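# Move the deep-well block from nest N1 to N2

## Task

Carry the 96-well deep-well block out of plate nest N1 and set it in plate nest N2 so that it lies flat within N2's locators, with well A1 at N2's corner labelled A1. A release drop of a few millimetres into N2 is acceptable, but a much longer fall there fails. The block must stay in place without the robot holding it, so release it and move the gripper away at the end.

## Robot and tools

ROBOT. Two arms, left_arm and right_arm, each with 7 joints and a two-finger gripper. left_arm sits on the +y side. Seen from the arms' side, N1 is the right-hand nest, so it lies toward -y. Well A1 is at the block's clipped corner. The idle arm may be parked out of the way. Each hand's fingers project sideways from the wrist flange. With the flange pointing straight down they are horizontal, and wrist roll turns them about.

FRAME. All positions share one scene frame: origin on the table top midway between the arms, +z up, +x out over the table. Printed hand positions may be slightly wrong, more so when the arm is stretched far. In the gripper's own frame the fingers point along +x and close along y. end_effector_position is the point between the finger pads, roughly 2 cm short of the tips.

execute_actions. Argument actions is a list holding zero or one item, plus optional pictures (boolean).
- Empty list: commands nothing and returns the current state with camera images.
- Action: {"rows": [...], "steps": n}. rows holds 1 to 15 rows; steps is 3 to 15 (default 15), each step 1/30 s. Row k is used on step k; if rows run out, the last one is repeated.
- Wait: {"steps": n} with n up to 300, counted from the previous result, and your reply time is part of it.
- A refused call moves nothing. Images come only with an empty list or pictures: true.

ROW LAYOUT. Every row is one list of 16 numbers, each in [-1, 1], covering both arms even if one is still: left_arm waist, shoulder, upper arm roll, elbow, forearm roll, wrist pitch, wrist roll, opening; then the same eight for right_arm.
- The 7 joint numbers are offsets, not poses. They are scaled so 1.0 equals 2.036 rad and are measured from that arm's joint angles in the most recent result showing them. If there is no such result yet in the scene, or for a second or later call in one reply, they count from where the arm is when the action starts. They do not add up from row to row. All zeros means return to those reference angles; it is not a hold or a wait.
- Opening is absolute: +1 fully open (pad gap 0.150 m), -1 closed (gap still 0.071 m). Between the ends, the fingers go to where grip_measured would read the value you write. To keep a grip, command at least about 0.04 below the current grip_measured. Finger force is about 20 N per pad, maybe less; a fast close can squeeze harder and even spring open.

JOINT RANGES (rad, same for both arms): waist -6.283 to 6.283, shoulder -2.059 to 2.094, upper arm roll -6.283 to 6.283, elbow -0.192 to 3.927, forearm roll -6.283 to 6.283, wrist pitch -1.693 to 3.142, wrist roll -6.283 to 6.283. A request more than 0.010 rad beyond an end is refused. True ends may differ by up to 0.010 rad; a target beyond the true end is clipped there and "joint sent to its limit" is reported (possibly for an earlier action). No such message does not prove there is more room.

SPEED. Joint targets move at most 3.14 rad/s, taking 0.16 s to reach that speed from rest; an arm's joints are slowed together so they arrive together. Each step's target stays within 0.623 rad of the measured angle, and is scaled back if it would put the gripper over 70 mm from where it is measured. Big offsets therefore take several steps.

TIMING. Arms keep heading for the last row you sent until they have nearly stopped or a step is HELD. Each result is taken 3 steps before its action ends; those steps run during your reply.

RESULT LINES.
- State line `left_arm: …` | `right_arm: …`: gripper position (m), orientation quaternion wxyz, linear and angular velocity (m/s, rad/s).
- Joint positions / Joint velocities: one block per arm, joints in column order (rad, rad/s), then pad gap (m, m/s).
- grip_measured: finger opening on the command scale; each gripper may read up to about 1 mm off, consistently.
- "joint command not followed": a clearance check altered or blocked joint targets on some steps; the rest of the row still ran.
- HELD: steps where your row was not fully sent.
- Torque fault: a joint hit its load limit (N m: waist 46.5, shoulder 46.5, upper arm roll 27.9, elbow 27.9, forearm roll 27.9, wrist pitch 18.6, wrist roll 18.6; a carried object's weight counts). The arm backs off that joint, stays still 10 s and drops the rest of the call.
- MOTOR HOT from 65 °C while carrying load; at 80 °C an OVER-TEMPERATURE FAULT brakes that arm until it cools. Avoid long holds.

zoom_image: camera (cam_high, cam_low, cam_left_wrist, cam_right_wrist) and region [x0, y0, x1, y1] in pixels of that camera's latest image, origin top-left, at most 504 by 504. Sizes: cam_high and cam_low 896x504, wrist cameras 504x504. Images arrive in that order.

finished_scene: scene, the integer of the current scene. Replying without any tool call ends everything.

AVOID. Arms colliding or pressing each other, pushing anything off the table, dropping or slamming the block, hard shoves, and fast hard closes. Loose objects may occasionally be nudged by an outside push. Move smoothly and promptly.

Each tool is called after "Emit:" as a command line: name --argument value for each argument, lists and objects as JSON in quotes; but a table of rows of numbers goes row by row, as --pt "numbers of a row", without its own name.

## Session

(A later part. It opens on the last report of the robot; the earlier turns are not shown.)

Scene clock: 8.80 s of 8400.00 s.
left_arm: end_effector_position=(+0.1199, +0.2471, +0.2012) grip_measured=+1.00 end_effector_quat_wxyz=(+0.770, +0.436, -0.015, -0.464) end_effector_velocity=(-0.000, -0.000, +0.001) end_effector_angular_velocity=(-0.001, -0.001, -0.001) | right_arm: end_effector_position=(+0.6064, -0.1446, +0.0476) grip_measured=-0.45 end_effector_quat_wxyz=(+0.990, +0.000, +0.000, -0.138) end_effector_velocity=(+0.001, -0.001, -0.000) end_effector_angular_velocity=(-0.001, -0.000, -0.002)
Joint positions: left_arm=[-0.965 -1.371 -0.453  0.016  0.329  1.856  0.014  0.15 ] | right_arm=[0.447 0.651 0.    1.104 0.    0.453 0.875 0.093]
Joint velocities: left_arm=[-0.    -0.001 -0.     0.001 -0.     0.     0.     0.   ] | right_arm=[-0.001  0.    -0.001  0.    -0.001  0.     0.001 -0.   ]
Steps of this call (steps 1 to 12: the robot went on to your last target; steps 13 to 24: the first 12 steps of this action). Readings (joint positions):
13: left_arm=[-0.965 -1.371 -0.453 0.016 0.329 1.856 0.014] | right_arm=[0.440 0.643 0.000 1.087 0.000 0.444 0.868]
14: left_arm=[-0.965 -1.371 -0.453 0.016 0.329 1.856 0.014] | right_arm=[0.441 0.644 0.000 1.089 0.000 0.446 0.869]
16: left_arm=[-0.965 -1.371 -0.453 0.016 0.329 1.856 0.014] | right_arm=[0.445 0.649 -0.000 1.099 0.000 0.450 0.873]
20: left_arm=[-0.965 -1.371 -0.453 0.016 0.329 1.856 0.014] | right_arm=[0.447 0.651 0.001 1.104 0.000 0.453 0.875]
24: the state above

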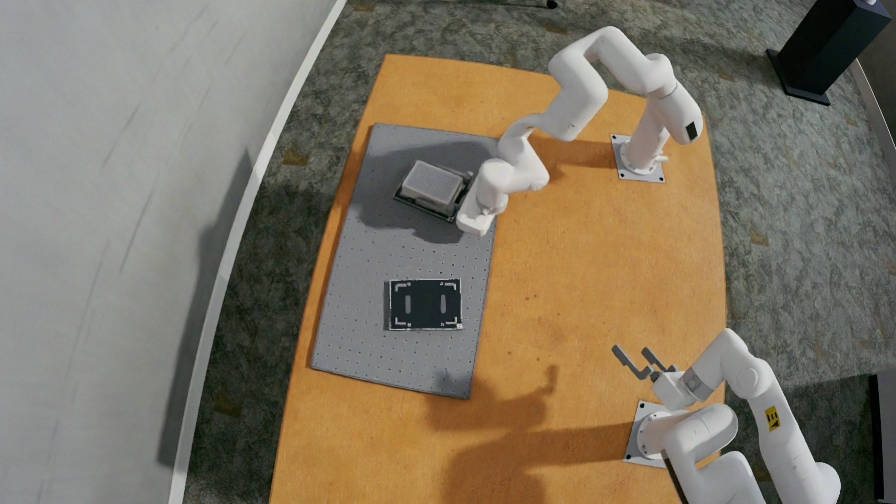

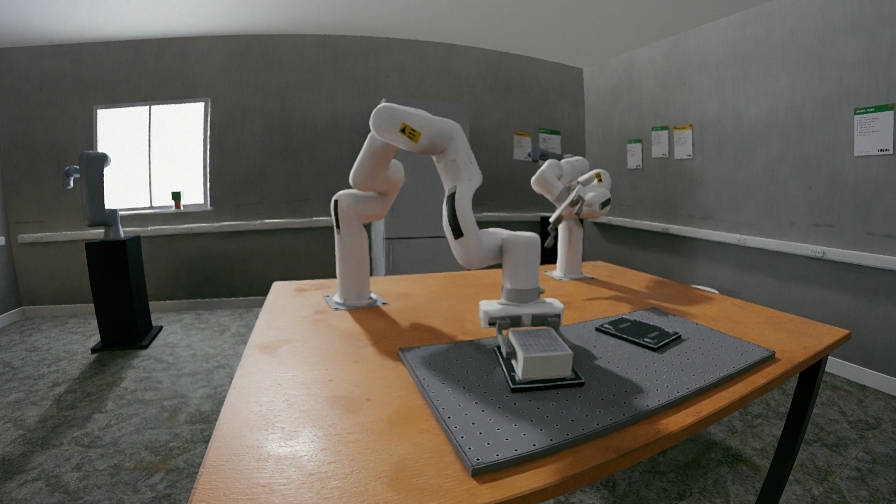

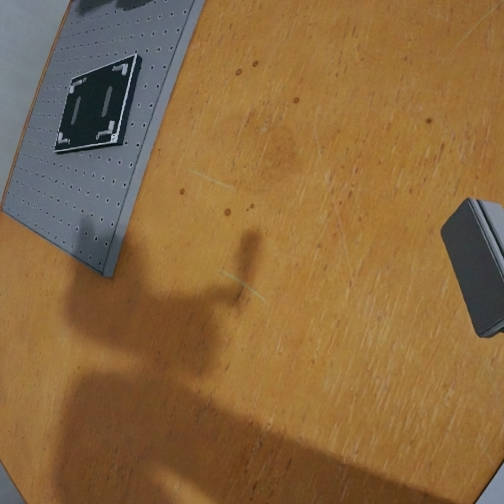

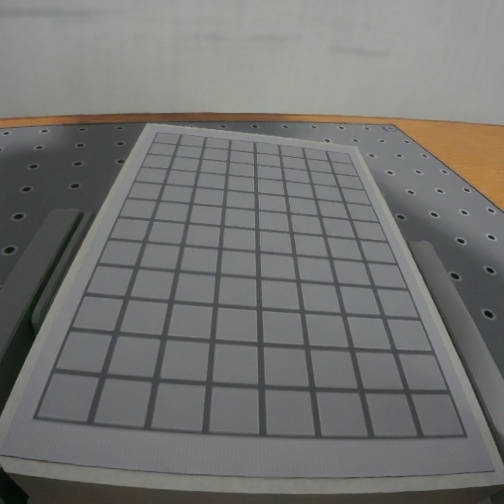

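Emit:
execute_actions --actions '[{"rows": [[0,0,0,0,0,0,0,1,-0.0015,-0.0019,0,-0.0038,0,-0.0019,-0.0015,-0.45],[0,0,0,0,0,0,0,1,-0.0015,-0.0019,0,-0.0038,0,-0.0019,-0.0015,-0.45],[0,0,0,0,0,0,0,1,-0.0015,-0.0019,0,-0.0038,0,-0.0019,-0.0015,-0.45],[0,0,0,0,0,0,0,1,-0.0015,-0.0019,0,-0.0038,0,-0.0019,-0.0015,-0.45],[0,0,0,0,0,0,0,1,-0.0015,-0.0019,0,-0.0038,0,-0.0019,-0.0015,-0.48],[0,0,0,0,0,0,0,1,-0.0015,-0.0019,0,-0.0038,0,-0.0019,-0.0015,-0.51],[0,0,0,0,0,0,0,1,-0.0015,-0.0019,0,-0.0038,0,-0.0019,-0.0015,-0.54]], "steps": 13}]' --pictures true

Scene clock: 9.37 s of 8400.00 s.
left_arm: end_effector_position=(+0.1199, +0.2471, +0.2012) grip_measured=+1.00 end_effector_quat_wxyz=(+0.770, +0.436, -0.015, -0.464) end_effector_velocity=(+0.000, +0.001, -0.001) end_effector_angular_velocity=(+0.003, +0.001, +0.001) | right_arm: end_effector_position=(+0.6058, -0.1469, +0.0476) grip_measured=-0.54 end_effector_quat_wxyz=(+0.990, +0.000, +0.000, -0.138) end_effector_velocity=(-0.001, +0.004, +0.001) end_effector_angular_velocity=(+0.003, -0.001, +0.006)
Joint positions: left_arm=[-0.965 -1.371 -0.453  0.016  0.329  1.856  0.014  0.15 ] | right_arm=[0.444 0.647 0.    1.097 0.    0.449 0.872 0.089]
Joint velocities: left_arm=[-0.     0.     0.    -0.002  0.     0.001  0.     0.   ] | right_arm=[ 0.003 -0.001  0.003  0.    -0.001 -0.001 -0.    -0.001]
Steps of this call (steps 1 to 3: the last 3 steps of your previous action; steps 4 to 7: the robot went on to your last target; steps 8 to 17: the first 10 steps of this action). Readings (joint positions):
8: left_arm=[-0.965 -1.371 -0.453 0.016 0.329 1.856 0.014] | right_arm=[0.447 0.651 0.000 1.104 0.000 0.453 0.875]
9: left_arm=[-0.965 -1.371 -0.453 0.016 0.329 1.856 0.014] | right_arm=[0.446 0.650 0.001 1.102 0.000 0.452 0.874]
11: left_arm=[-0.965 -1.371 -0.453 0.016 0.329 1.856 0.014] | right_arm=[0.445 0.648 0.000 1.098 0.000 0.450 0.872]
15: left_arm=[-0.965 -1.371 -0.453 0.016 0.329 1.856 0.014] | right_arm=[0.444 0.648 -0.000 1.097 0.000 0.449 0.872]
17: the state above

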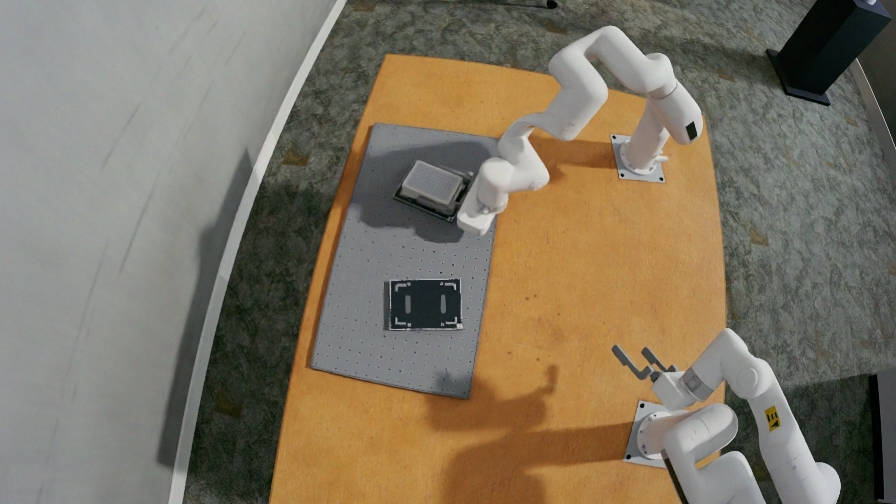

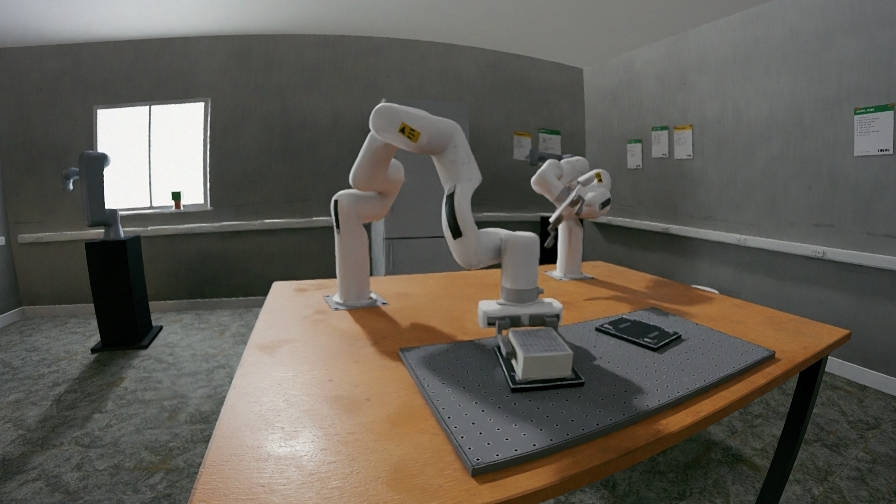

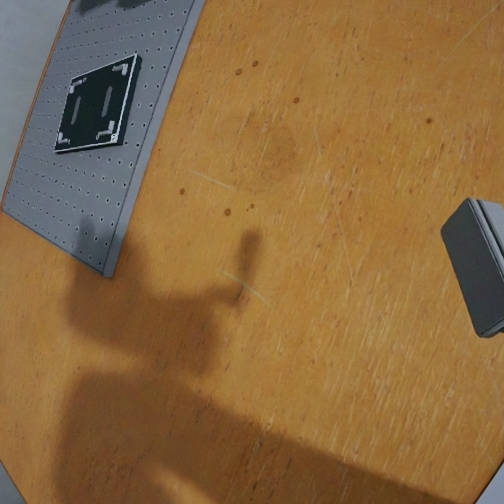

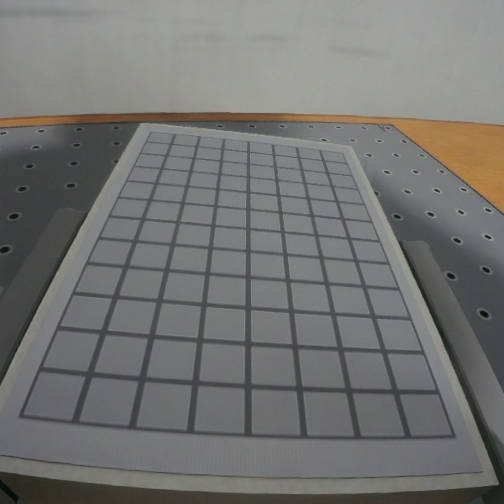

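Looks symmetric. Close slowly.

Emit:
execute_actions --actions '[{"rows": [[0,0,0,0,0,0,0,1,0,0,0,0,0,0,0,-0.56],[0,0,0,0,0,0,0,1,0,0,0,0,0,0,0,-0.58],[0,0,0,0,0,0,0,1,0,0,0,0,0,0,0,-0.60],[0,0,0,0,0,0,0,1,0,0,0,0,0,0,0,-0.62],[0,0,0,0,0,0,0,1,0,0,0,0,0,0,0,-0.64],[0,0,0,0,0,0,0,1,0,0,0,0,0,0,0,-0.66],[0,0,0,0,0,0,0,1,0,0,0,0,0,0,0,-0.68],[0,0,0,0,0,0,0,1,0,0,0,0,0,0,0,-0.70],[0,0,0,0,0,0,0,1,0,0,0,0,0,0,0,-0.72],[0,0,0,0,0,0,0,1,0,0,0,0,0,0,0,-0.74]], "steps": 15}]' --pictures true

Scene clock: 9.93 s of 8400.00 s.
left_arm: end_effector_position=(+0.1199, +0.2471, +0.2012) grip_measured=+1.00 end_effector_quat_wxyz=(+0.770, +0.436, -0.015, -0.464) end_effector_velocity=(+0.000, +0.000, -0.001) end_effector_angular_velocity=(+0.001, +0.000, -0.000) | right_arm: end_effector_position=(+0.6058, -0.1460, +0.0480) grip_measured=-0.69 end_effector_quat_wxyz=(+0.991, +0.001, -0.000, -0.137) end_effector_velocity=(-0.001, -0.001, -0.001) end_effector_angular_velocity=(-0.003, +0.003, -0.001)
Joint positions: left_arm=[-0.965 -1.371 -0.453  0.016  0.329  1.856  0.014  0.15 ] | right_arm=[0.444 0.647 0.001 1.097 0.    0.449 0.871 0.083]
Joint velocities: left_arm=[-0.    -0.001  0.    -0.002  0.    -0.001  0.     0.   ] | right_arm=[-0.     0.001 -0.001 -0.001 -0.001  0.003  0.001 -0.   ]
Steps of this call (steps 1 to 3: the last 3 steps of your previous action; steps 4 to 5: the robot went on to your last target; steps 6 to 17: the first 12 steps of this action). Readings (joint positions):
6: left_arm=[-0.965 -1.371 -0.453 0.016 0.329 1.856 0.014] | right_arm=[0.444 0.647 0.000 1.097 0.000 0.449 0.872]
7: left_arm=[-0.965 -1.371 -0.453 0.016 0.329 1.856 0.014] | right_arm=[0.444 0.648 0.000 1.097 0.000 0.449 0.872]
9: left_arm=[-0.965 -1.371 -0.453 0.016 0.329 1.856 0.014] | right_arm=[0.444 0.648 0.000 1.097 0.000 0.449 0.872]
13: left_arm=[-0.965 -1.371 -0.453 0.016 0.329 1.856 0.014] | right_arm=[0.444 0.647 0.001 1.097 0.000 0.449 0.871]
17: the state above

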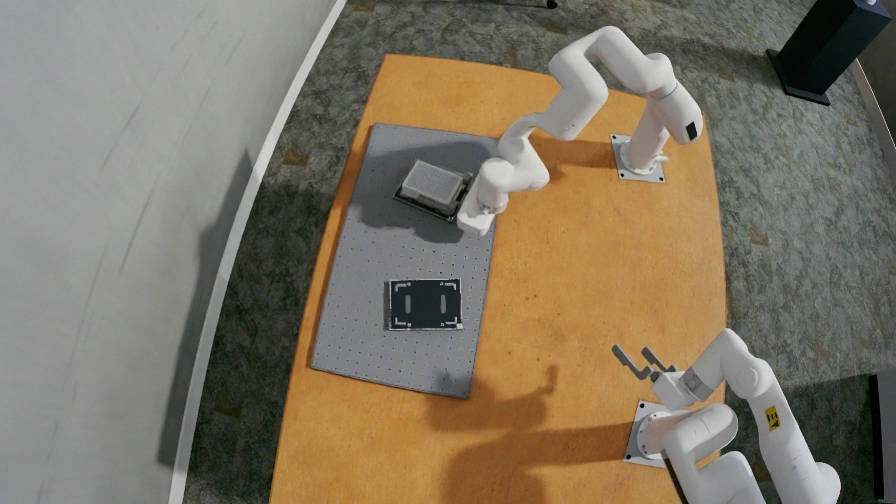

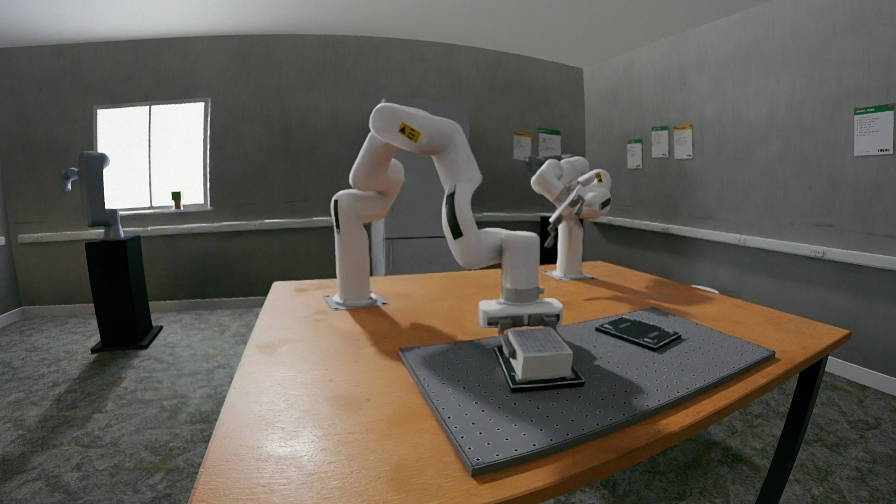

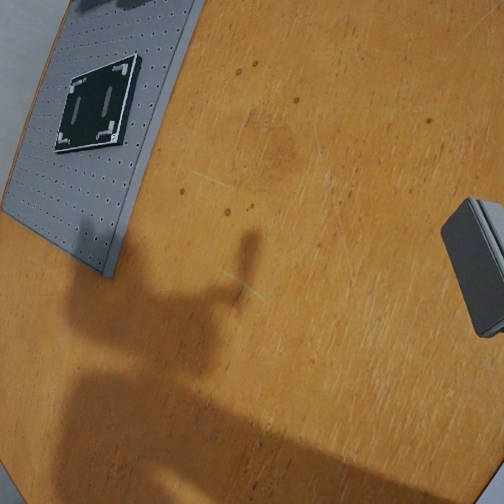

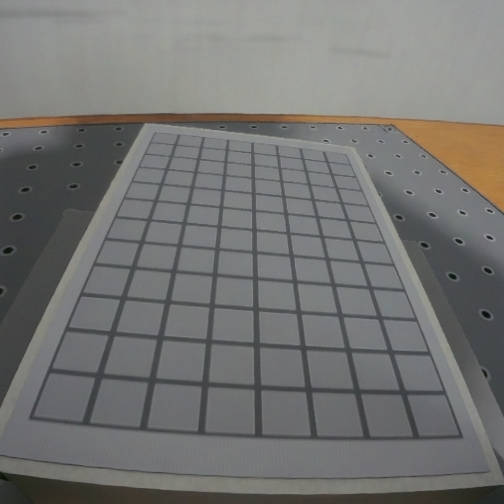

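Emit:
execute_actions --actions '[{"rows": [[0,0,0,0,0,0,0,1,0,-0.001,0,-0.0003,0,0.0007,0,-0.78],[0,0,0,0,0,0,0,1,0,-0.0025,0,-0.0007,0,0.0018,0,-0.8],[0,0,0,0,0,0,0,1,0,-0.005,0,-0.0013,0,0.0037,0,-0.8],[0,0,0,0,0,0,0,1,0,-0.008,0,-0.002,0,0.006,0,-0.8],[0,0,0,0,0,0,0,1,0,-0.012,0,-0.003,0,0.009,0,-0.8],[0,0,0,0,0,0,0,1,0,-0.0165,0,-0.004,0,0.0125,0,-0.8],[0,0,0,0,0,0,0,1,0,-0.021,0,-0.005,0,0.016,0,-0.8],[0,0,0,0,0,0,0,1,0,-0.026,0,-0.006,0,0.020,0,-0.8],[0,0,0,0,0,0,0,1,0,-0.031,0,-0.007,0,0.024,0,-0.8],[0,0,0,0,0,0,0,1,0,-0.036,0,-0.0078,0,0.0282,0,-0.8],[0,0,0,0,0,0,0,1,0,-0.040,0,-0.0085,0,0.0315,0,-0.8],[0,0,0,0,0,0,0,1,0,-0.044,0,-0.0091,0,0.0349,0,-0.8],[0,0,0,0,0,0,0,1,0,-0.047,0,-0.0096,0,0.0374,0,-0.8],[0,0,0,0,0,0,0,1,0,-0.049,0,-0.0099,0,0.0391,0,-0.8],[0,0,0,0,0,0,0,1,0,-0.0501,0,-0.0100,0,0.0401,0,-0.8]], "steps": 15}]'

Emit:
execute_actions --actions '[{"steps": 8}]' --pictures true

Scene clock: 10.87 s of 8400.00 s.
left_arm: end_effector_position=(+0.1199, +0.2471, +0.2012) grip_measured=+1.00 end_effector_quat_wxyz=(+0.770, +0.436, -0.015, -0.464) end_effector_velocity=(+0.000, +0.000, -0.001) end_effector_angular_velocity=(+0.002, +0.001, +0.001) | right_arm: end_effector_position=(+0.6059, -0.1473, +0.0736) grip_measured=-0.69 end_effector_quat_wxyz=(+0.990, +0.000, +0.000, -0.138) end_effector_velocity=(+0.005, +0.017, +0.127) end_effector_angular_velocity=(+0.029, -0.033, +0.019)
Joint positions: left_arm=[-0.965 -1.371 -0.453  0.016  0.329  1.856  0.014  0.15 ] | right_arm=[ 0.444  0.58  -0.     1.082  0.     0.502  0.872  0.083]
Joint velocities: left_arm=[ 0.     0.     0.    -0.002  0.    -0.     0.001  0.   ] | right_arm=[ 0.007 -0.291  0.012 -0.03  -0.001  0.218 -0.001 -0.   ]
Steps of this call (steps 1 to 3: the last 3 steps of your previous action; steps 4 to 15: the robot went on to your last target; step 16: nothing new was sent; steps 17 to 28: the first 12 steps of this action). Readings (joint positions):
17: left_arm=[-0.965 -1.371 -0.453 0.016 0.329 1.856 0.014] | right_arm=[0.444 0.647 0.001 1.097 0.000 0.449 0.872]
18: left_arm=[-0.965 -1.371 -0.453 0.016 0.329 1.856 0.014] | right_arm=[0.444 0.647 0.001 1.097 0.000 0.450 0.871]
20: left_arm=[-0.965 -1.371 -0.453 0.016 0.329 1.856 0.014] | right_arm=[0.444 0.643 0.001 1.095 0.000 0.453 0.871]
24: left_arm=[-0.965 -1.371 -0.453 0.016 0.329 1.856 0.014] | right_arm=[0.443 0.619 -0.001 1.087 0.001 0.473 0.872]
28: the state above

Scene clock: 11.13 s of 8400.00 s.
left_arm: end_effector_position=(+0.1199, +0.2471, +0.2012) grip_measured=+1.00 end_effector_quat_wxyz=(+0.770, +0.436, -0.015, -0.464) end_effector_velocity=(+0.000, +0.000, -0.001) end_effector_angular_velocity=(+0.002, +0.001, +0.000) | right_arm: end_effector_position=(+0.6058, -0.1462, +0.0877) grip_measured=-0.69 end_effector_quat_wxyz=(+0.991, +0.001, -0.000, -0.137) end_effector_velocity=(-0.008, -0.003, -0.012) end_effector_angular_velocity=(-0.019, +0.028, +0.005)
Joint positions: left_arm=[-0.965 -1.371 -0.453  0.016  0.329  1.856  0.014  0.15 ] | right_arm=[0.444 0.546 0.001 1.077 0.    0.53  0.871 0.083]
Joint velocities: left_arm=[ 0.     0.001  0.    -0.001  0.     0.     0.     0.   ] | right_arm=[ 0.001  0.007  0.001 -0.014 -0.001  0.012 -0.002  0.   ]
Kept back: nothing.
Steps of this call (steps 1 to 3: the last 3 steps of your previous action; steps 4 to 8: the robot went on to your last target). Readings (joint positions):
1: left_arm=[-0.965 -1.371 -0.453 0.016 0.329 1.856 0.014] | right_arm=[0.444 0.571 0.000 1.081 0.000 0.509 0.872]
2: left_arm=[-0.965 -1.371 -0.453 0.016 0.329 1.856 0.014] | right_arm=[0.444 0.563 0.000 1.080 0.000 0.515 0.872]
4: left_arm=[-0.965 -1.371 -0.453 0.016 0.329 1.856 0.014] | right_arm=[0.444 0.551 0.001 1.079 0.000 0.525 0.872]
8: the state above

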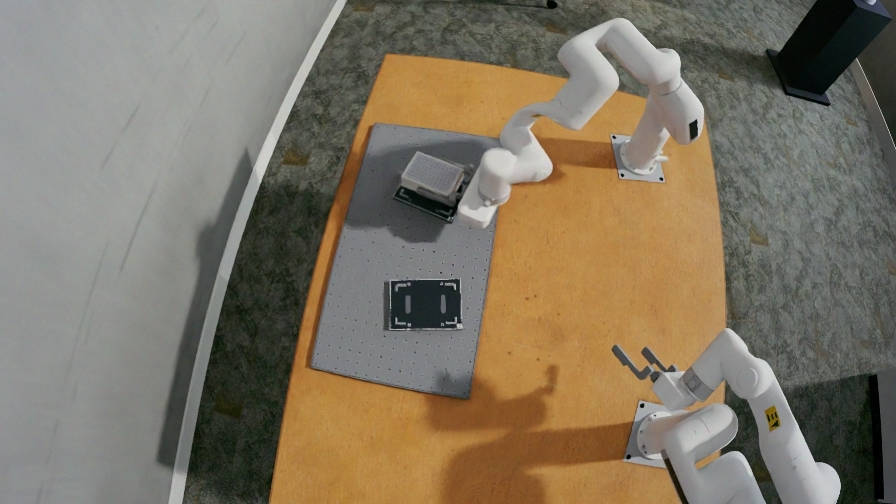

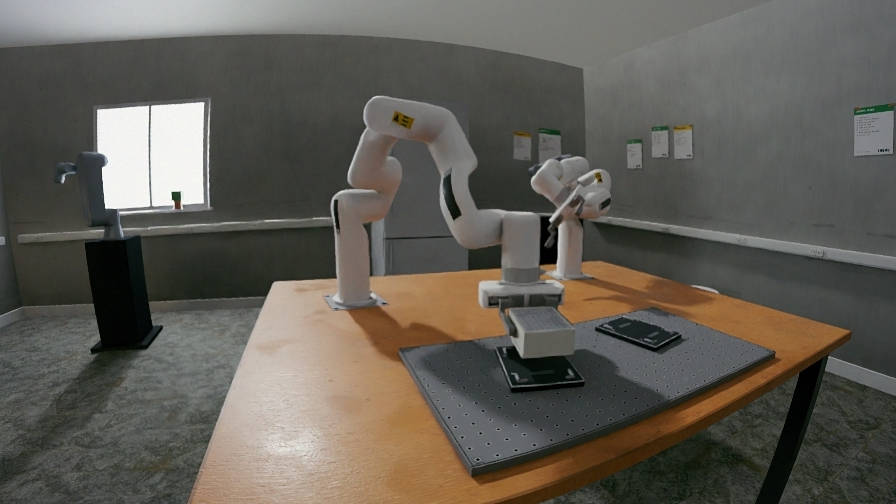

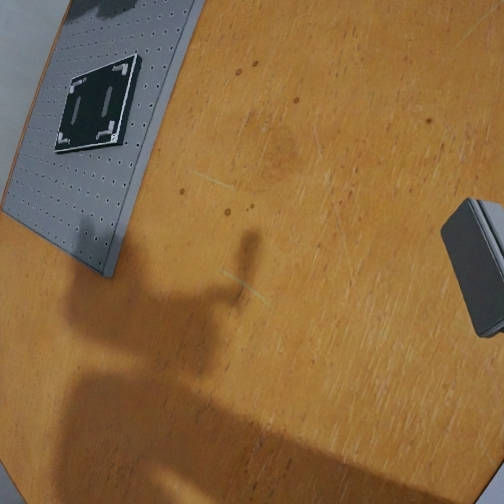

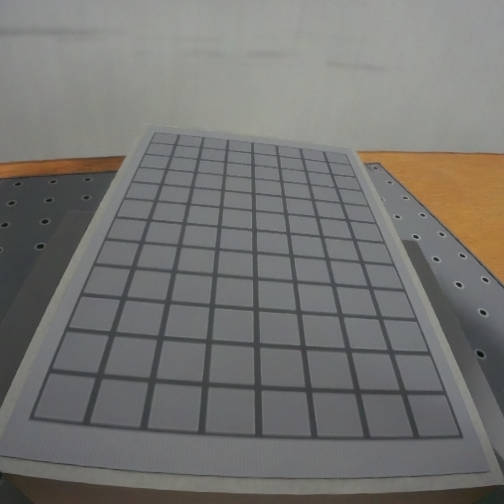

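Emit:
execute_actions --actions '[{"rows": [[0,0,0,0,0,0,0,1,0.0033,0.0037,0,0.0065,0,0.0028,-0.0013,-0.8],[0,0,0,0,0,0,0,1,0.0082,0.0093,0,0.0164,0,0.0071,-0.0033,-0.8],[0,0,0,0,0,0,0,1,0.0164,0.0186,0,0.0327,0,0.0142,-0.0065,-0.8],[0,0,0,0,0,0,0,1,0.0262,0.0297,0,0.0523,0,0.0227,-0.0104,-0.8],[0,0,0,0,0,0,0,1,0.0377,0.0428,0,0.0752,0,0.0326,-0.0150,-0.8],[0,0,0,0,0,0,0,1,0.0508,0.0576,0,0.1014,0,0.0439,-0.0202,-0.8],[0,0,0,0,0,0,0,1,0.0639,0.0725,0,0.1275,0,0.0552,-0.0254,-0.8],[0,0,0,0,0,0,0,1,0.0770,0.0874,0,0.1537,0,0.0666,-0.0306,-0.8],[0,0,0,0,0,0,0,1,0.0901,0.1022,0,0.1799,0,0.0779,-0.0358,-0.8],[0,0,0,0,0,0,0,1,0.1032,0.1171,0,0.2060,0,0.0892,-0.0410,-0.8],[0,0,0,0,0,0,0,1,0.1163,0.1320,0,0.2322,0,0.1005,-0.0462,-0.8],[0,0,0,0,0,0,0,1,0.1294,0.1469,0,0.2583,0,0.1119,-0.0514,-0.8],[0,0,0,0,0,0,0,1,0.1425,0.1617,0,0.2845,0,0.1232,-0.0566,-0.8],[0,0,0,0,0,0,0,1,0.154,0.1747,0,0.3074,0,0.1331,-0.0612,-0.8],[0,0,0,0,0,0,0,1,0.1638,0.1859,-0.0005,0.3270,0,0.1416,-0.0651,-0.8]], "steps": 15}]'

Emit:
execute_actions --actions '[{"steps": 24}]' --pictures true

Scene clock: 11.80 s of 8400.00 s.
left_arm: end_effector_position=(+0.1199, +0.2471, +0.2012) grip_measured=+1.00 end_effector_quat_wxyz=(+0.770, +0.436, -0.015, -0.464) end_effector_velocity=(+0.000, +0.000, -0.000) end_effector_angular_velocity=(+0.000, +0.000, +0.000) | right_arm: end_effector_position=(+0.6110, -0.0114, +0.0845) grip_measured=-0.69 end_effector_quat_wxyz=(+0.999, +0.001, -0.000, -0.034) end_effector_velocity=(-0.044, +0.498, -0.019) end_effector_angular_velocity=(-0.005, +0.002, +0.766)
Joint positions: left_arm=[-0.965 -1.371 -0.453  0.016  0.329  1.856  0.014  0.15 ] | right_arm=[0.592 0.713 0.003 1.371 0.    0.656 0.813 0.083]
Joint velocities: left_arm=[-0.    -0.     0.    -0.001 -0.    -0.    -0.     0.   ] | right_arm=[ 0.555  0.632 -0.006  1.103  0.002  0.476 -0.218  0.   ]
Steps of this call (steps 1 to 8: the robot went on to your last target; steps 9 to 20: the first 12 steps of this action). Readings (joint positions):
9: left_arm=[-0.965 -1.371 -0.453 0.016 0.329 1.856 0.014] | right_arm=[0.445 0.546 0.001 1.077 0.000 0.531 0.871]
10: left_arm=[-0.965 -1.371 -0.453 0.016 0.329 1.856 0.014] | right_arm=[0.446 0.548 0.000 1.081 0.000 0.532 0.871]
12: left_arm=[-0.965 -1.371 -0.453 0.016 0.329 1.856 0.014] | right_arm=[0.457 0.561 -0.002 1.104 0.000 0.543 0.866]
16: left_arm=[-0.965 -1.371 -0.453 0.016 0.329 1.856 0.014] | right_arm=[0.517 0.630 -0.001 1.225 0.000 0.594 0.842]
20: the state above

Scene clock: 12.60 s of 8400.00 s.
left_arm: end_effector_position=(+0.1199, +0.2471, +0.2012) grip_measured=+1.00 end_effector_quat_wxyz=(+0.770, +0.436, -0.015, -0.464) end_effector_velocity=(+0.000, +0.000, -0.000) end_effector_angular_velocity=(+0.001, +0.000, +0.001) | right_arm: end_effector_position=(+0.5698, +0.1500, +0.0776) grip_measured=-0.69 end_effector_quat_wxyz=(+0.996, +0.000, +0.000, +0.095) end_effector_velocity=(-0.001, +0.001, -0.001) end_effector_angular_velocity=(-0.002, -0.000, +0.003)
Joint positions: left_arm=[-0.965 -1.371 -0.453  0.016  0.329  1.856  0.014  0.15 ] | right_arm=[ 0.778  0.924 -0.     1.742  0.     0.818  0.739  0.083]
Joint velocities: left_arm=[-0.     0.001  0.    -0.     0.     0.001 -0.     0.   ] | right_arm=[ 0.002  0.003 -0.001  0.002 -0.001  0.001 -0.001  0.   ]
Kept back: nothing.
Steps of this call (steps 1 to 3: the last 3 steps of your previous action; steps 4 to 24: the robot went on to your last target). Readings (joint positions):
1: left_arm=[-0.965 -1.371 -0.453 0.016 0.329 1.856 0.014] | right_arm=[0.611 0.734 0.002 1.408 0.000 0.673 0.806]
2: left_arm=[-0.965 -1.371 -0.453 0.016 0.329 1.856 0.014] | right_arm=[0.629 0.755 0.002 1.445 0.000 0.689 0.798]
4: left_arm=[-0.965 -1.371 -0.453 0.016 0.329 1.856 0.014] | right_arm=[0.666 0.797 0.002 1.519 0.000 0.721 0.784]
8: left_arm=[-0.965 -1.371 -0.453 0.016 0.329 1.856 0.014] | right_arm=[0.740 0.881 0.001 1.666 0.000 0.785 0.754]
24: the state above

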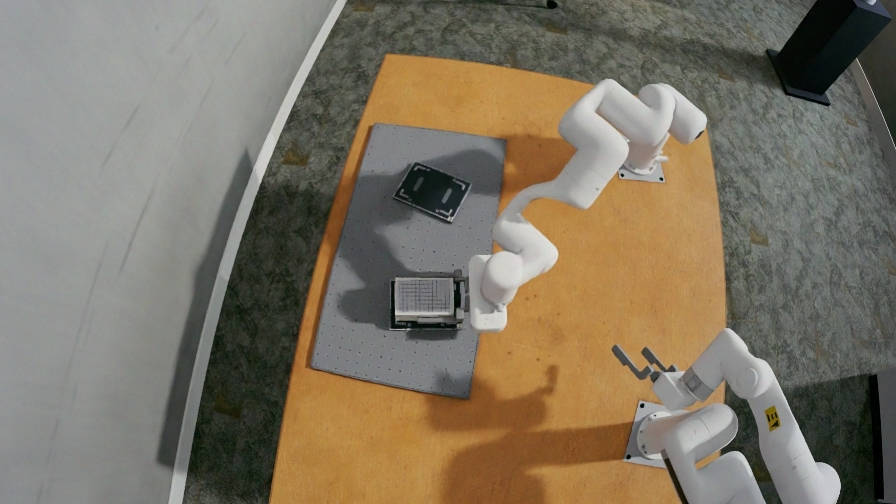

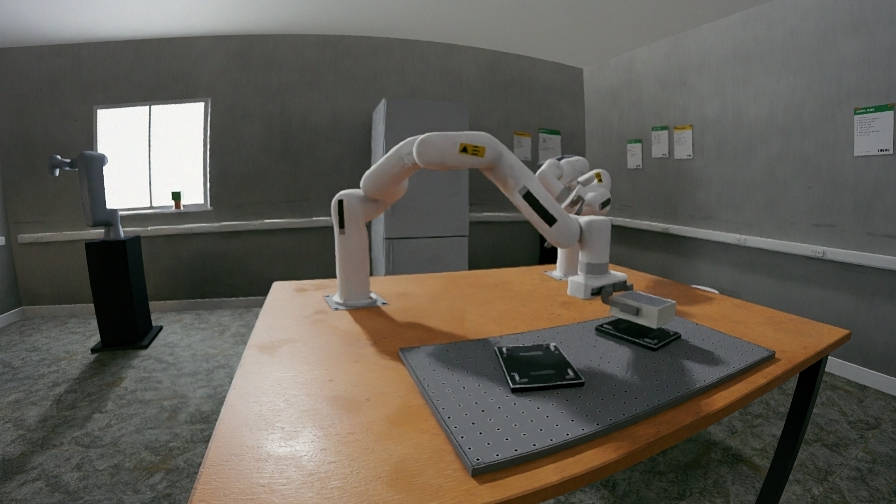

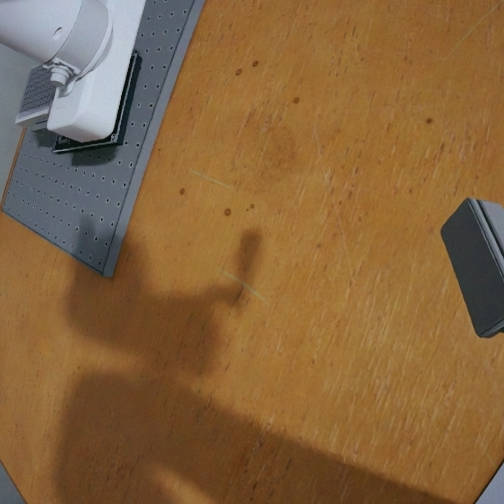

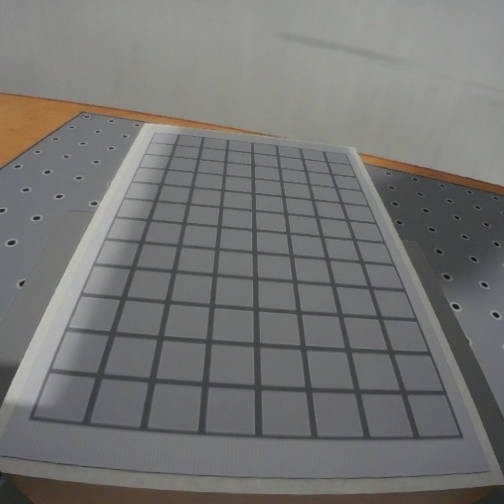

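Emit:
execute_actions --actions '[{"rows": [[0,0,0,0,0,0,0,1,0,0.002,0,0.0005,0,-0.0015,0,-0.8],[0,0,0,0,0,0,0,1,0,0.005,0,0.0014,0,-0.0036,0,-0.8],[0,0,0,0,0,0,0,1,0,0.008,0,0.0022,0,-0.0058,0,-0.8],[0,0,0,0,0,0,0,1,0,0.011,0,0.0030,0,-0.008,0,-0.8],[0,0,0,0,0,0,0,1,0,0.014,0,0.0039,0,-0.0101,0,-0.8],[0,0,0,0,0,0,0,1,0,0.017,0,0.0048,0,-0.0122,0,-0.8],[0,0,0,0,0,0,0,1,0,0.0194,0,0.0055,0,-0.0139,0,-0.8]], "steps": 15}]'

Emit:
execute_actions --actions '[{"steps": 5}]' --pictures true

Emit:
zoom_image --camera "cam_high" --region '[380, 260, 480, 340]'

Emit:
zoom_image --camera "cam_low" --region '[580, 275, 700, 360]'

Scene clock: 13.63 s of 8400.00 s.
left_arm: end_effector_position=(+0.1199, +0.2471, +0.2012) grip_measured=+1.00 end_effector_quat_wxyz=(+0.770, +0.436, -0.015, -0.464) end_effector_velocity=(+0.000, +0.000, -0.000) end_effector_angular_velocity=(+0.001, +0.000, +0.000) | right_arm: end_effector_position=(+0.5692, +0.1492, +0.0567) grip_measured=-0.69 end_effector_quat_wxyz=(+0.996, -0.001, +0.001, +0.095) end_effector_velocity=(+0.008, +0.009, +0.021) end_effector_angular_velocity=(+0.036, -0.029, +0.000)
Joint positions: left_arm=[-0.965 -1.371 -0.453  0.016  0.329  1.856  0.014  0.15 ] | right_arm=[0.778 0.965 0.    1.752 0.    0.791 0.739 0.083]
Joint velocities: left_arm=[-0.    -0.     0.    -0.001  0.     0.     0.     0.   ] | right_arm=[ 0.    -0.008 -0.001  0.024 -0.001 -0.014 -0.    -0.   ]
Steps of this call (steps 1 to 15: the robot went on to your last target; steps 16 to 19: nothing new was sent; steps 20 to 31: the first 12 steps of this action). Readings (joint positions):
20: left_arm=[-0.965 -1.371 -0.453 0.016 0.329 1.856 0.014] | right_arm=[0.778 0.924 -0.000 1.743 0.000 0.818 0.739]
21: left_arm=[-0.965 -1.371 -0.453 0.016 0.329 1.856 0.014] | right_arm=[0.778 0.925 -0.000 1.743 0.000 0.817 0.739]
23: left_arm=[-0.965 -1.371 -0.453 0.016 0.329 1.856 0.014] | right_arm=[0.778 0.932 -0.000 1.746 0.000 0.811 0.739]
27: left_arm=[-0.965 -1.371 -0.453 0.016 0.329 1.856 0.014] | right_arm=[0.778 0.956 0.000 1.751 0.000 0.796 0.739]
31: the state above

Scene clock: 13.80 s of 8400.00 s.
left_arm: end_effector_position=(+0.1199, +0.2471, +0.2012) grip_measured=+1.00 end_effector_quat_wxyz=(+0.770, +0.436, -0.015, -0.464) end_effector_velocity=(-0.000, -0.000, +0.001) end_effector_angular_velocity=(-0.001, -0.001, -0.000) | right_arm: end_effector_position=(+0.5701, +0.1503, +0.0597) grip_measured=-0.69 end_effector_quat_wxyz=(+0.996, +0.001, -0.001, +0.095) end_effector_velocity=(-0.001, -0.001, -0.003) end_effector_angular_velocity=(-0.003, +0.004, -0.002)
Joint positions: left_arm=[-0.965 -1.371 -0.453  0.016  0.329  1.856  0.014  0.15 ] | right_arm=[ 0.778  0.963 -0.     1.754  0.     0.79   0.739  0.083]
Joint velocities: left_arm=[-0.     0.    -0.     0.001  0.     0.    -0.001  0.   ] | right_arm=[-0.     0.002  0.    -0.003  0.001 -0.     0.001  0.   ]
Kept back: nothing.
Steps of this call (steps 1 to 3: the last 3 steps of your previous action; steps 4 to 5: the robot went on to your last target). Readings (joint positions):
1: left_arm=[-0.965 -1.371 -0.453 0.016 0.329 1.856 0.014] | right_arm=[0.778 0.964 0.000 1.753 0.000 0.790 0.739]
2: left_arm=[-0.965 -1.371 -0.453 0.016 0.329 1.856 0.014] | right_arm=[0.778 0.963 -0.000 1.753 0.000 0.790 0.739]
4: left_arm=[-0.965 -1.371 -0.453 0.016 0.329 1.856 0.014] | right_arm=[0.778 0.963 -0.000 1.754 0.000 0.790 0.739]
5: the state above

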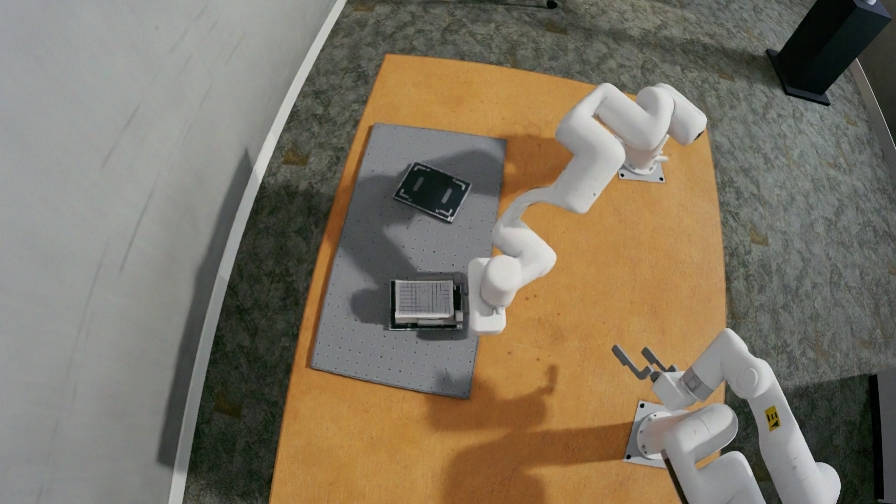

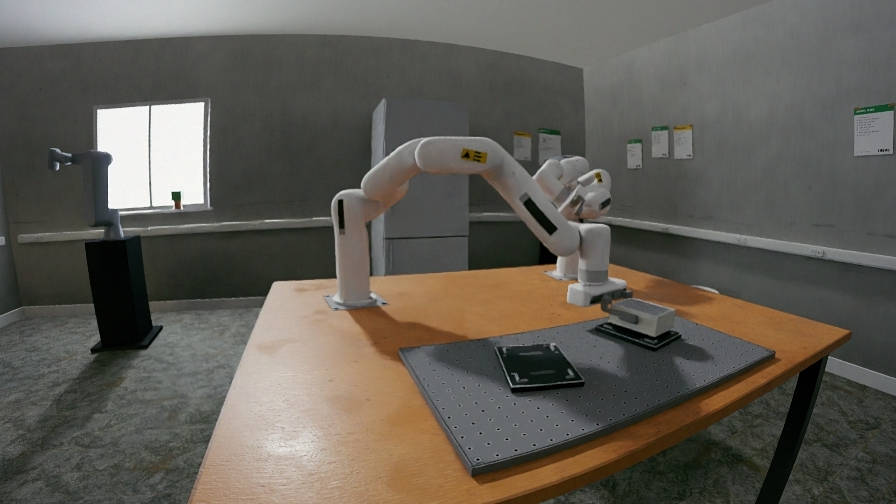

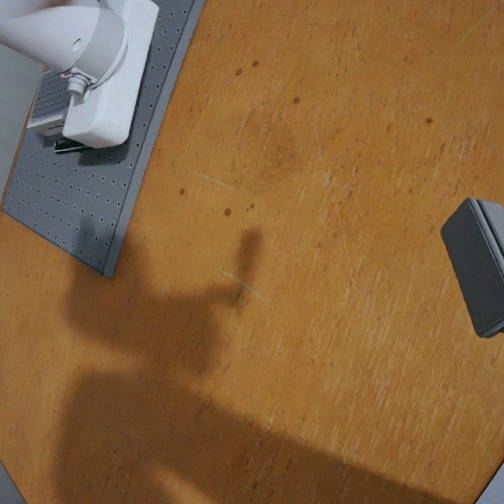

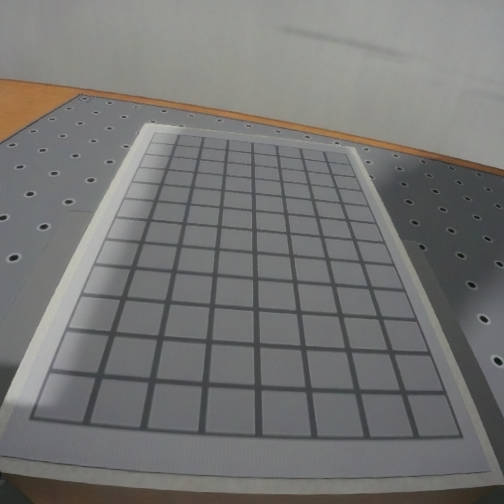

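Region (380, 260, 480, 340) of cam_high's 896x504 image, scaled by 5.040, with more detail than that image has; it fills the top 403 rows of this view, and the rest is white.

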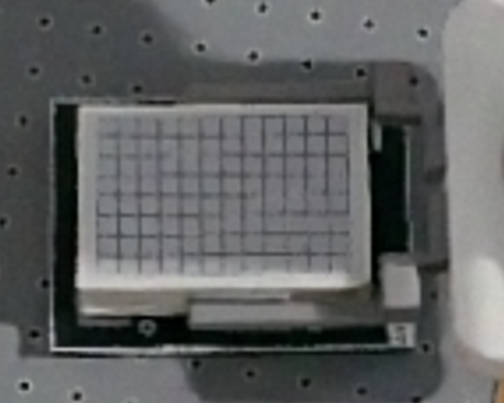

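Region (580, 275, 700, 360) of cam_low's 896x504 image, scaled by 4.200, with more detail than that image has; it fills the top 357 rows of this view, and the rest is white.

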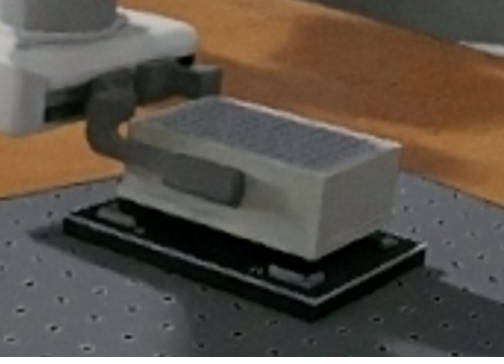

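Emit:
zoom_image --camera "cam_low" --region '[630, 315, 690, 355]'

Emit:
zoom_image --camera "cam_high" --region '[385, 300, 425, 335]'

Emit:
zoom_image --camera "cam_low" --region '[490, 335, 590, 395]'

Region (630, 315, 690, 355) of cam_low's 896x504 image, scaled by 8.400, with more detail than that image has.

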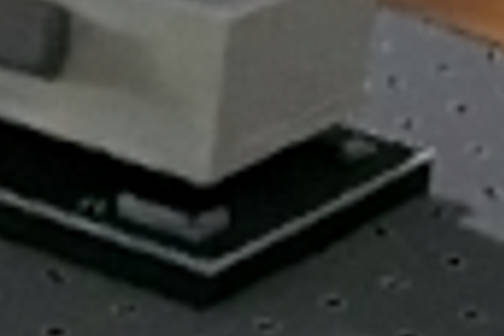

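Region (385, 300, 425, 335) of cam_high's 896x504 image, scaled by 12.600, with more detail than that image has; it fills the top 441 rows of this view, and the rest is white.

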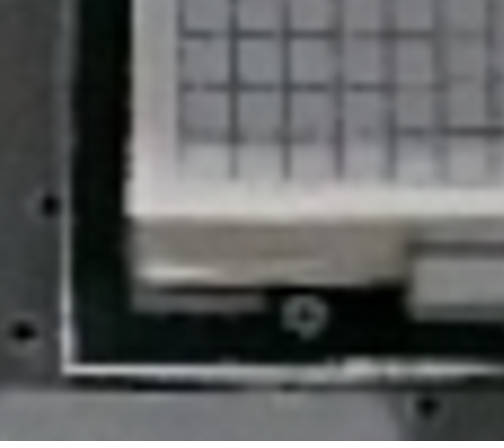

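Region (490, 335, 590, 395) of cam_low's 896x504 image, scaled by 5.040, with more detail than that image has; it fills the top 302 rows of this view, and the rest is white.

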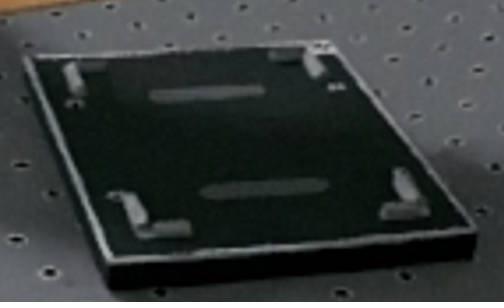

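Emit:
execute_actions --actions '[{"rows": [[0,0,0,0,0,0,0,1,-0.0004,-0.0005,0,-0.0025,0,-0.002,-0.0004,-0.8],[0,0,0,0,0,0,0,1,-0.0008,-0.001,0,-0.005,0,-0.004,-0.0008,-0.8],[0,0,0,0,0,0,0,1,-0.0012,-0.0014,0,-0.0076,0,-0.0062,-0.0012,-0.8]], "steps": 15}]' --pictures true

Emit:
zoom_image --camera "cam_low" --region '[630, 315, 690, 355]'

Emit:
zoom_image --camera "cam_high" --region '[385, 300, 425, 335]'

Emit:
zoom_image --camera "cam_high" --region '[380, 260, 480, 340]'

Emit:
zoom_image --camera "cam_low" --region '[590, 305, 650, 345]'

Scene clock: 15.23 s of 8400.00 s.
left_arm: end_effector_position=(+0.1199, +0.2471, +0.2012) grip_measured=+1.00 end_effector_quat_wxyz=(+0.770, +0.436, -0.015, -0.464) end_effector_velocity=(+0.000, +0.000, -0.001) end_effector_angular_velocity=(+0.002, +0.001, +0.000) | right_arm: end_effector_position=(+0.5697, +0.1473, +0.0568) grip_measured=-0.69 end_effector_quat_wxyz=(+0.996, +0.001, -0.001, +0.095) end_effector_velocity=(-0.001, +0.004, +0.004) end_effector_angular_velocity=(+0.009, -0.005, +0.004)
Joint positions: left_arm=[-0.965 -1.371 -0.453  0.016  0.329  1.856  0.014  0.15 ] | right_arm=[0.775 0.96  0.    1.739 0.    0.777 0.737 0.083]
Joint velocities: left_arm=[ 0.     0.001 -0.    -0.001 -0.     0.     0.     0.   ] | right_arm=[ 0.003 -0.003  0.002  0.003 -0.001 -0.003 -0.     0.   ]
Steps of this call (steps 1 to 15: the robot went on to your last target; steps 16 to 31: nothing new was sent; steps 32 to 43: the first 12 steps of this action). Readings (joint positions):
32: left_arm=[-0.965 -1.371 -0.453 0.016 0.329 1.856 0.014] | right_arm=[0.778 0.963 -0.000 1.753 0.000 0.790 0.739]
33: left_arm=[-0.965 -1.371 -0.453 0.016 0.329 1.856 0.014] | right_arm=[0.777 0.963 0.000 1.752 0.000 0.788 0.739]
35: left_arm=[-0.965 -1.371 -0.453 0.016 0.329 1.856 0.014] | right_arm=[0.776 0.961 0.000 1.746 0.000 0.783 0.738]
39: left_arm=[-0.965 -1.371 -0.453 0.016 0.329 1.856 0.014] | right_arm=[0.775 0.960 -0.000 1.739 0.000 0.778 0.737]
43: the state above

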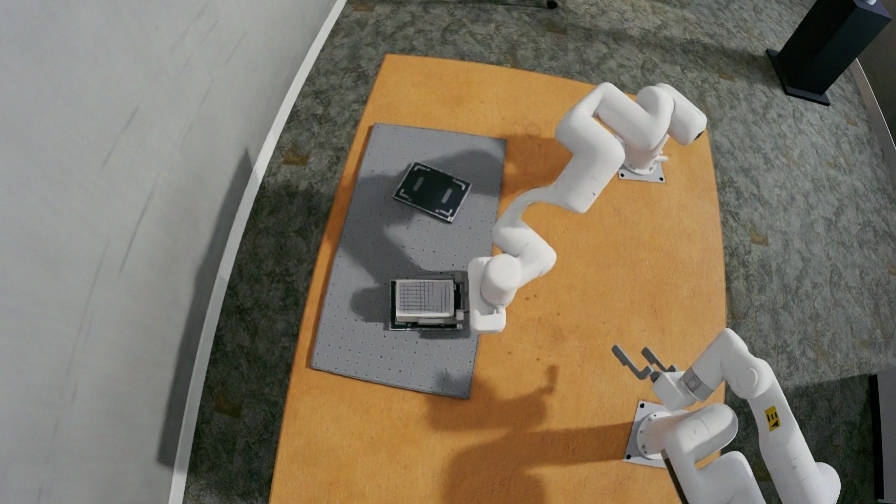

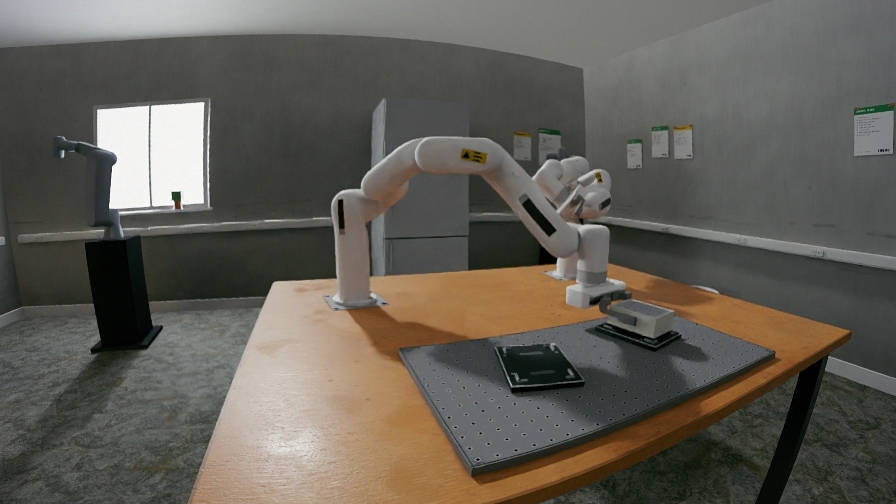

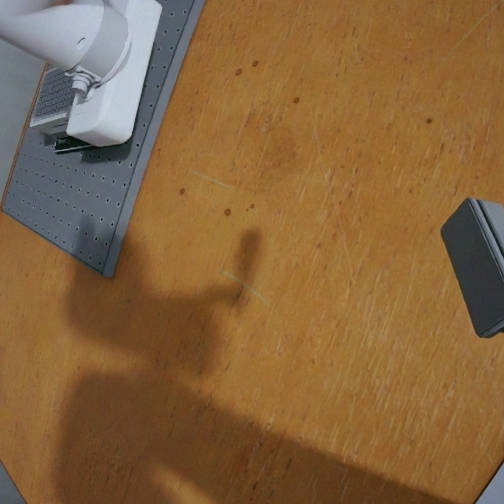

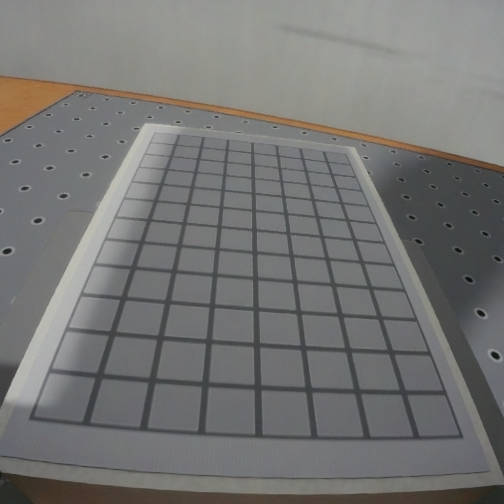

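Region (630, 315, 690, 355) of cam_low's 896x504 image, scaled by 8.400, with more detail than that image has.

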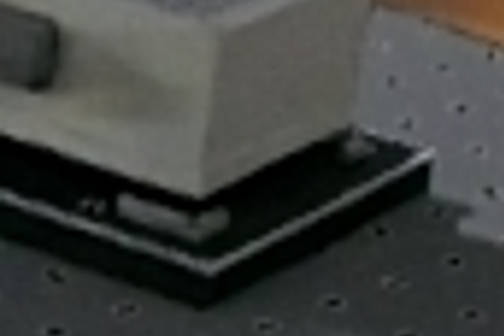

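Region (385, 300, 425, 335) of cam_high's 896x504 image, scaled by 12.600, with more detail than that image has; it fills the top 441 rows of this view, and the rest is white.

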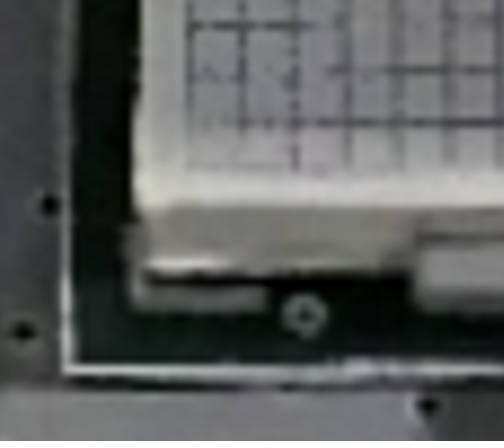

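Region (380, 260, 480, 340) of cam_high's 896x504 image, scaled by 5.040, with more detail than that image has; it fills the top 403 rows of this view, and the rest is white.

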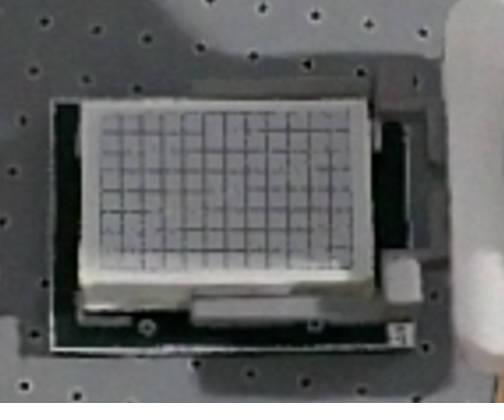

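Region (590, 305, 650, 345) of cam_low's 896x504 image, scaled by 8.400, with more detail than that image has.

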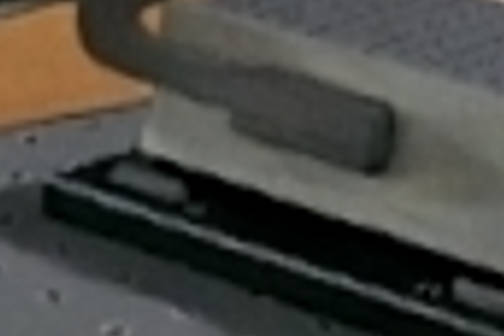

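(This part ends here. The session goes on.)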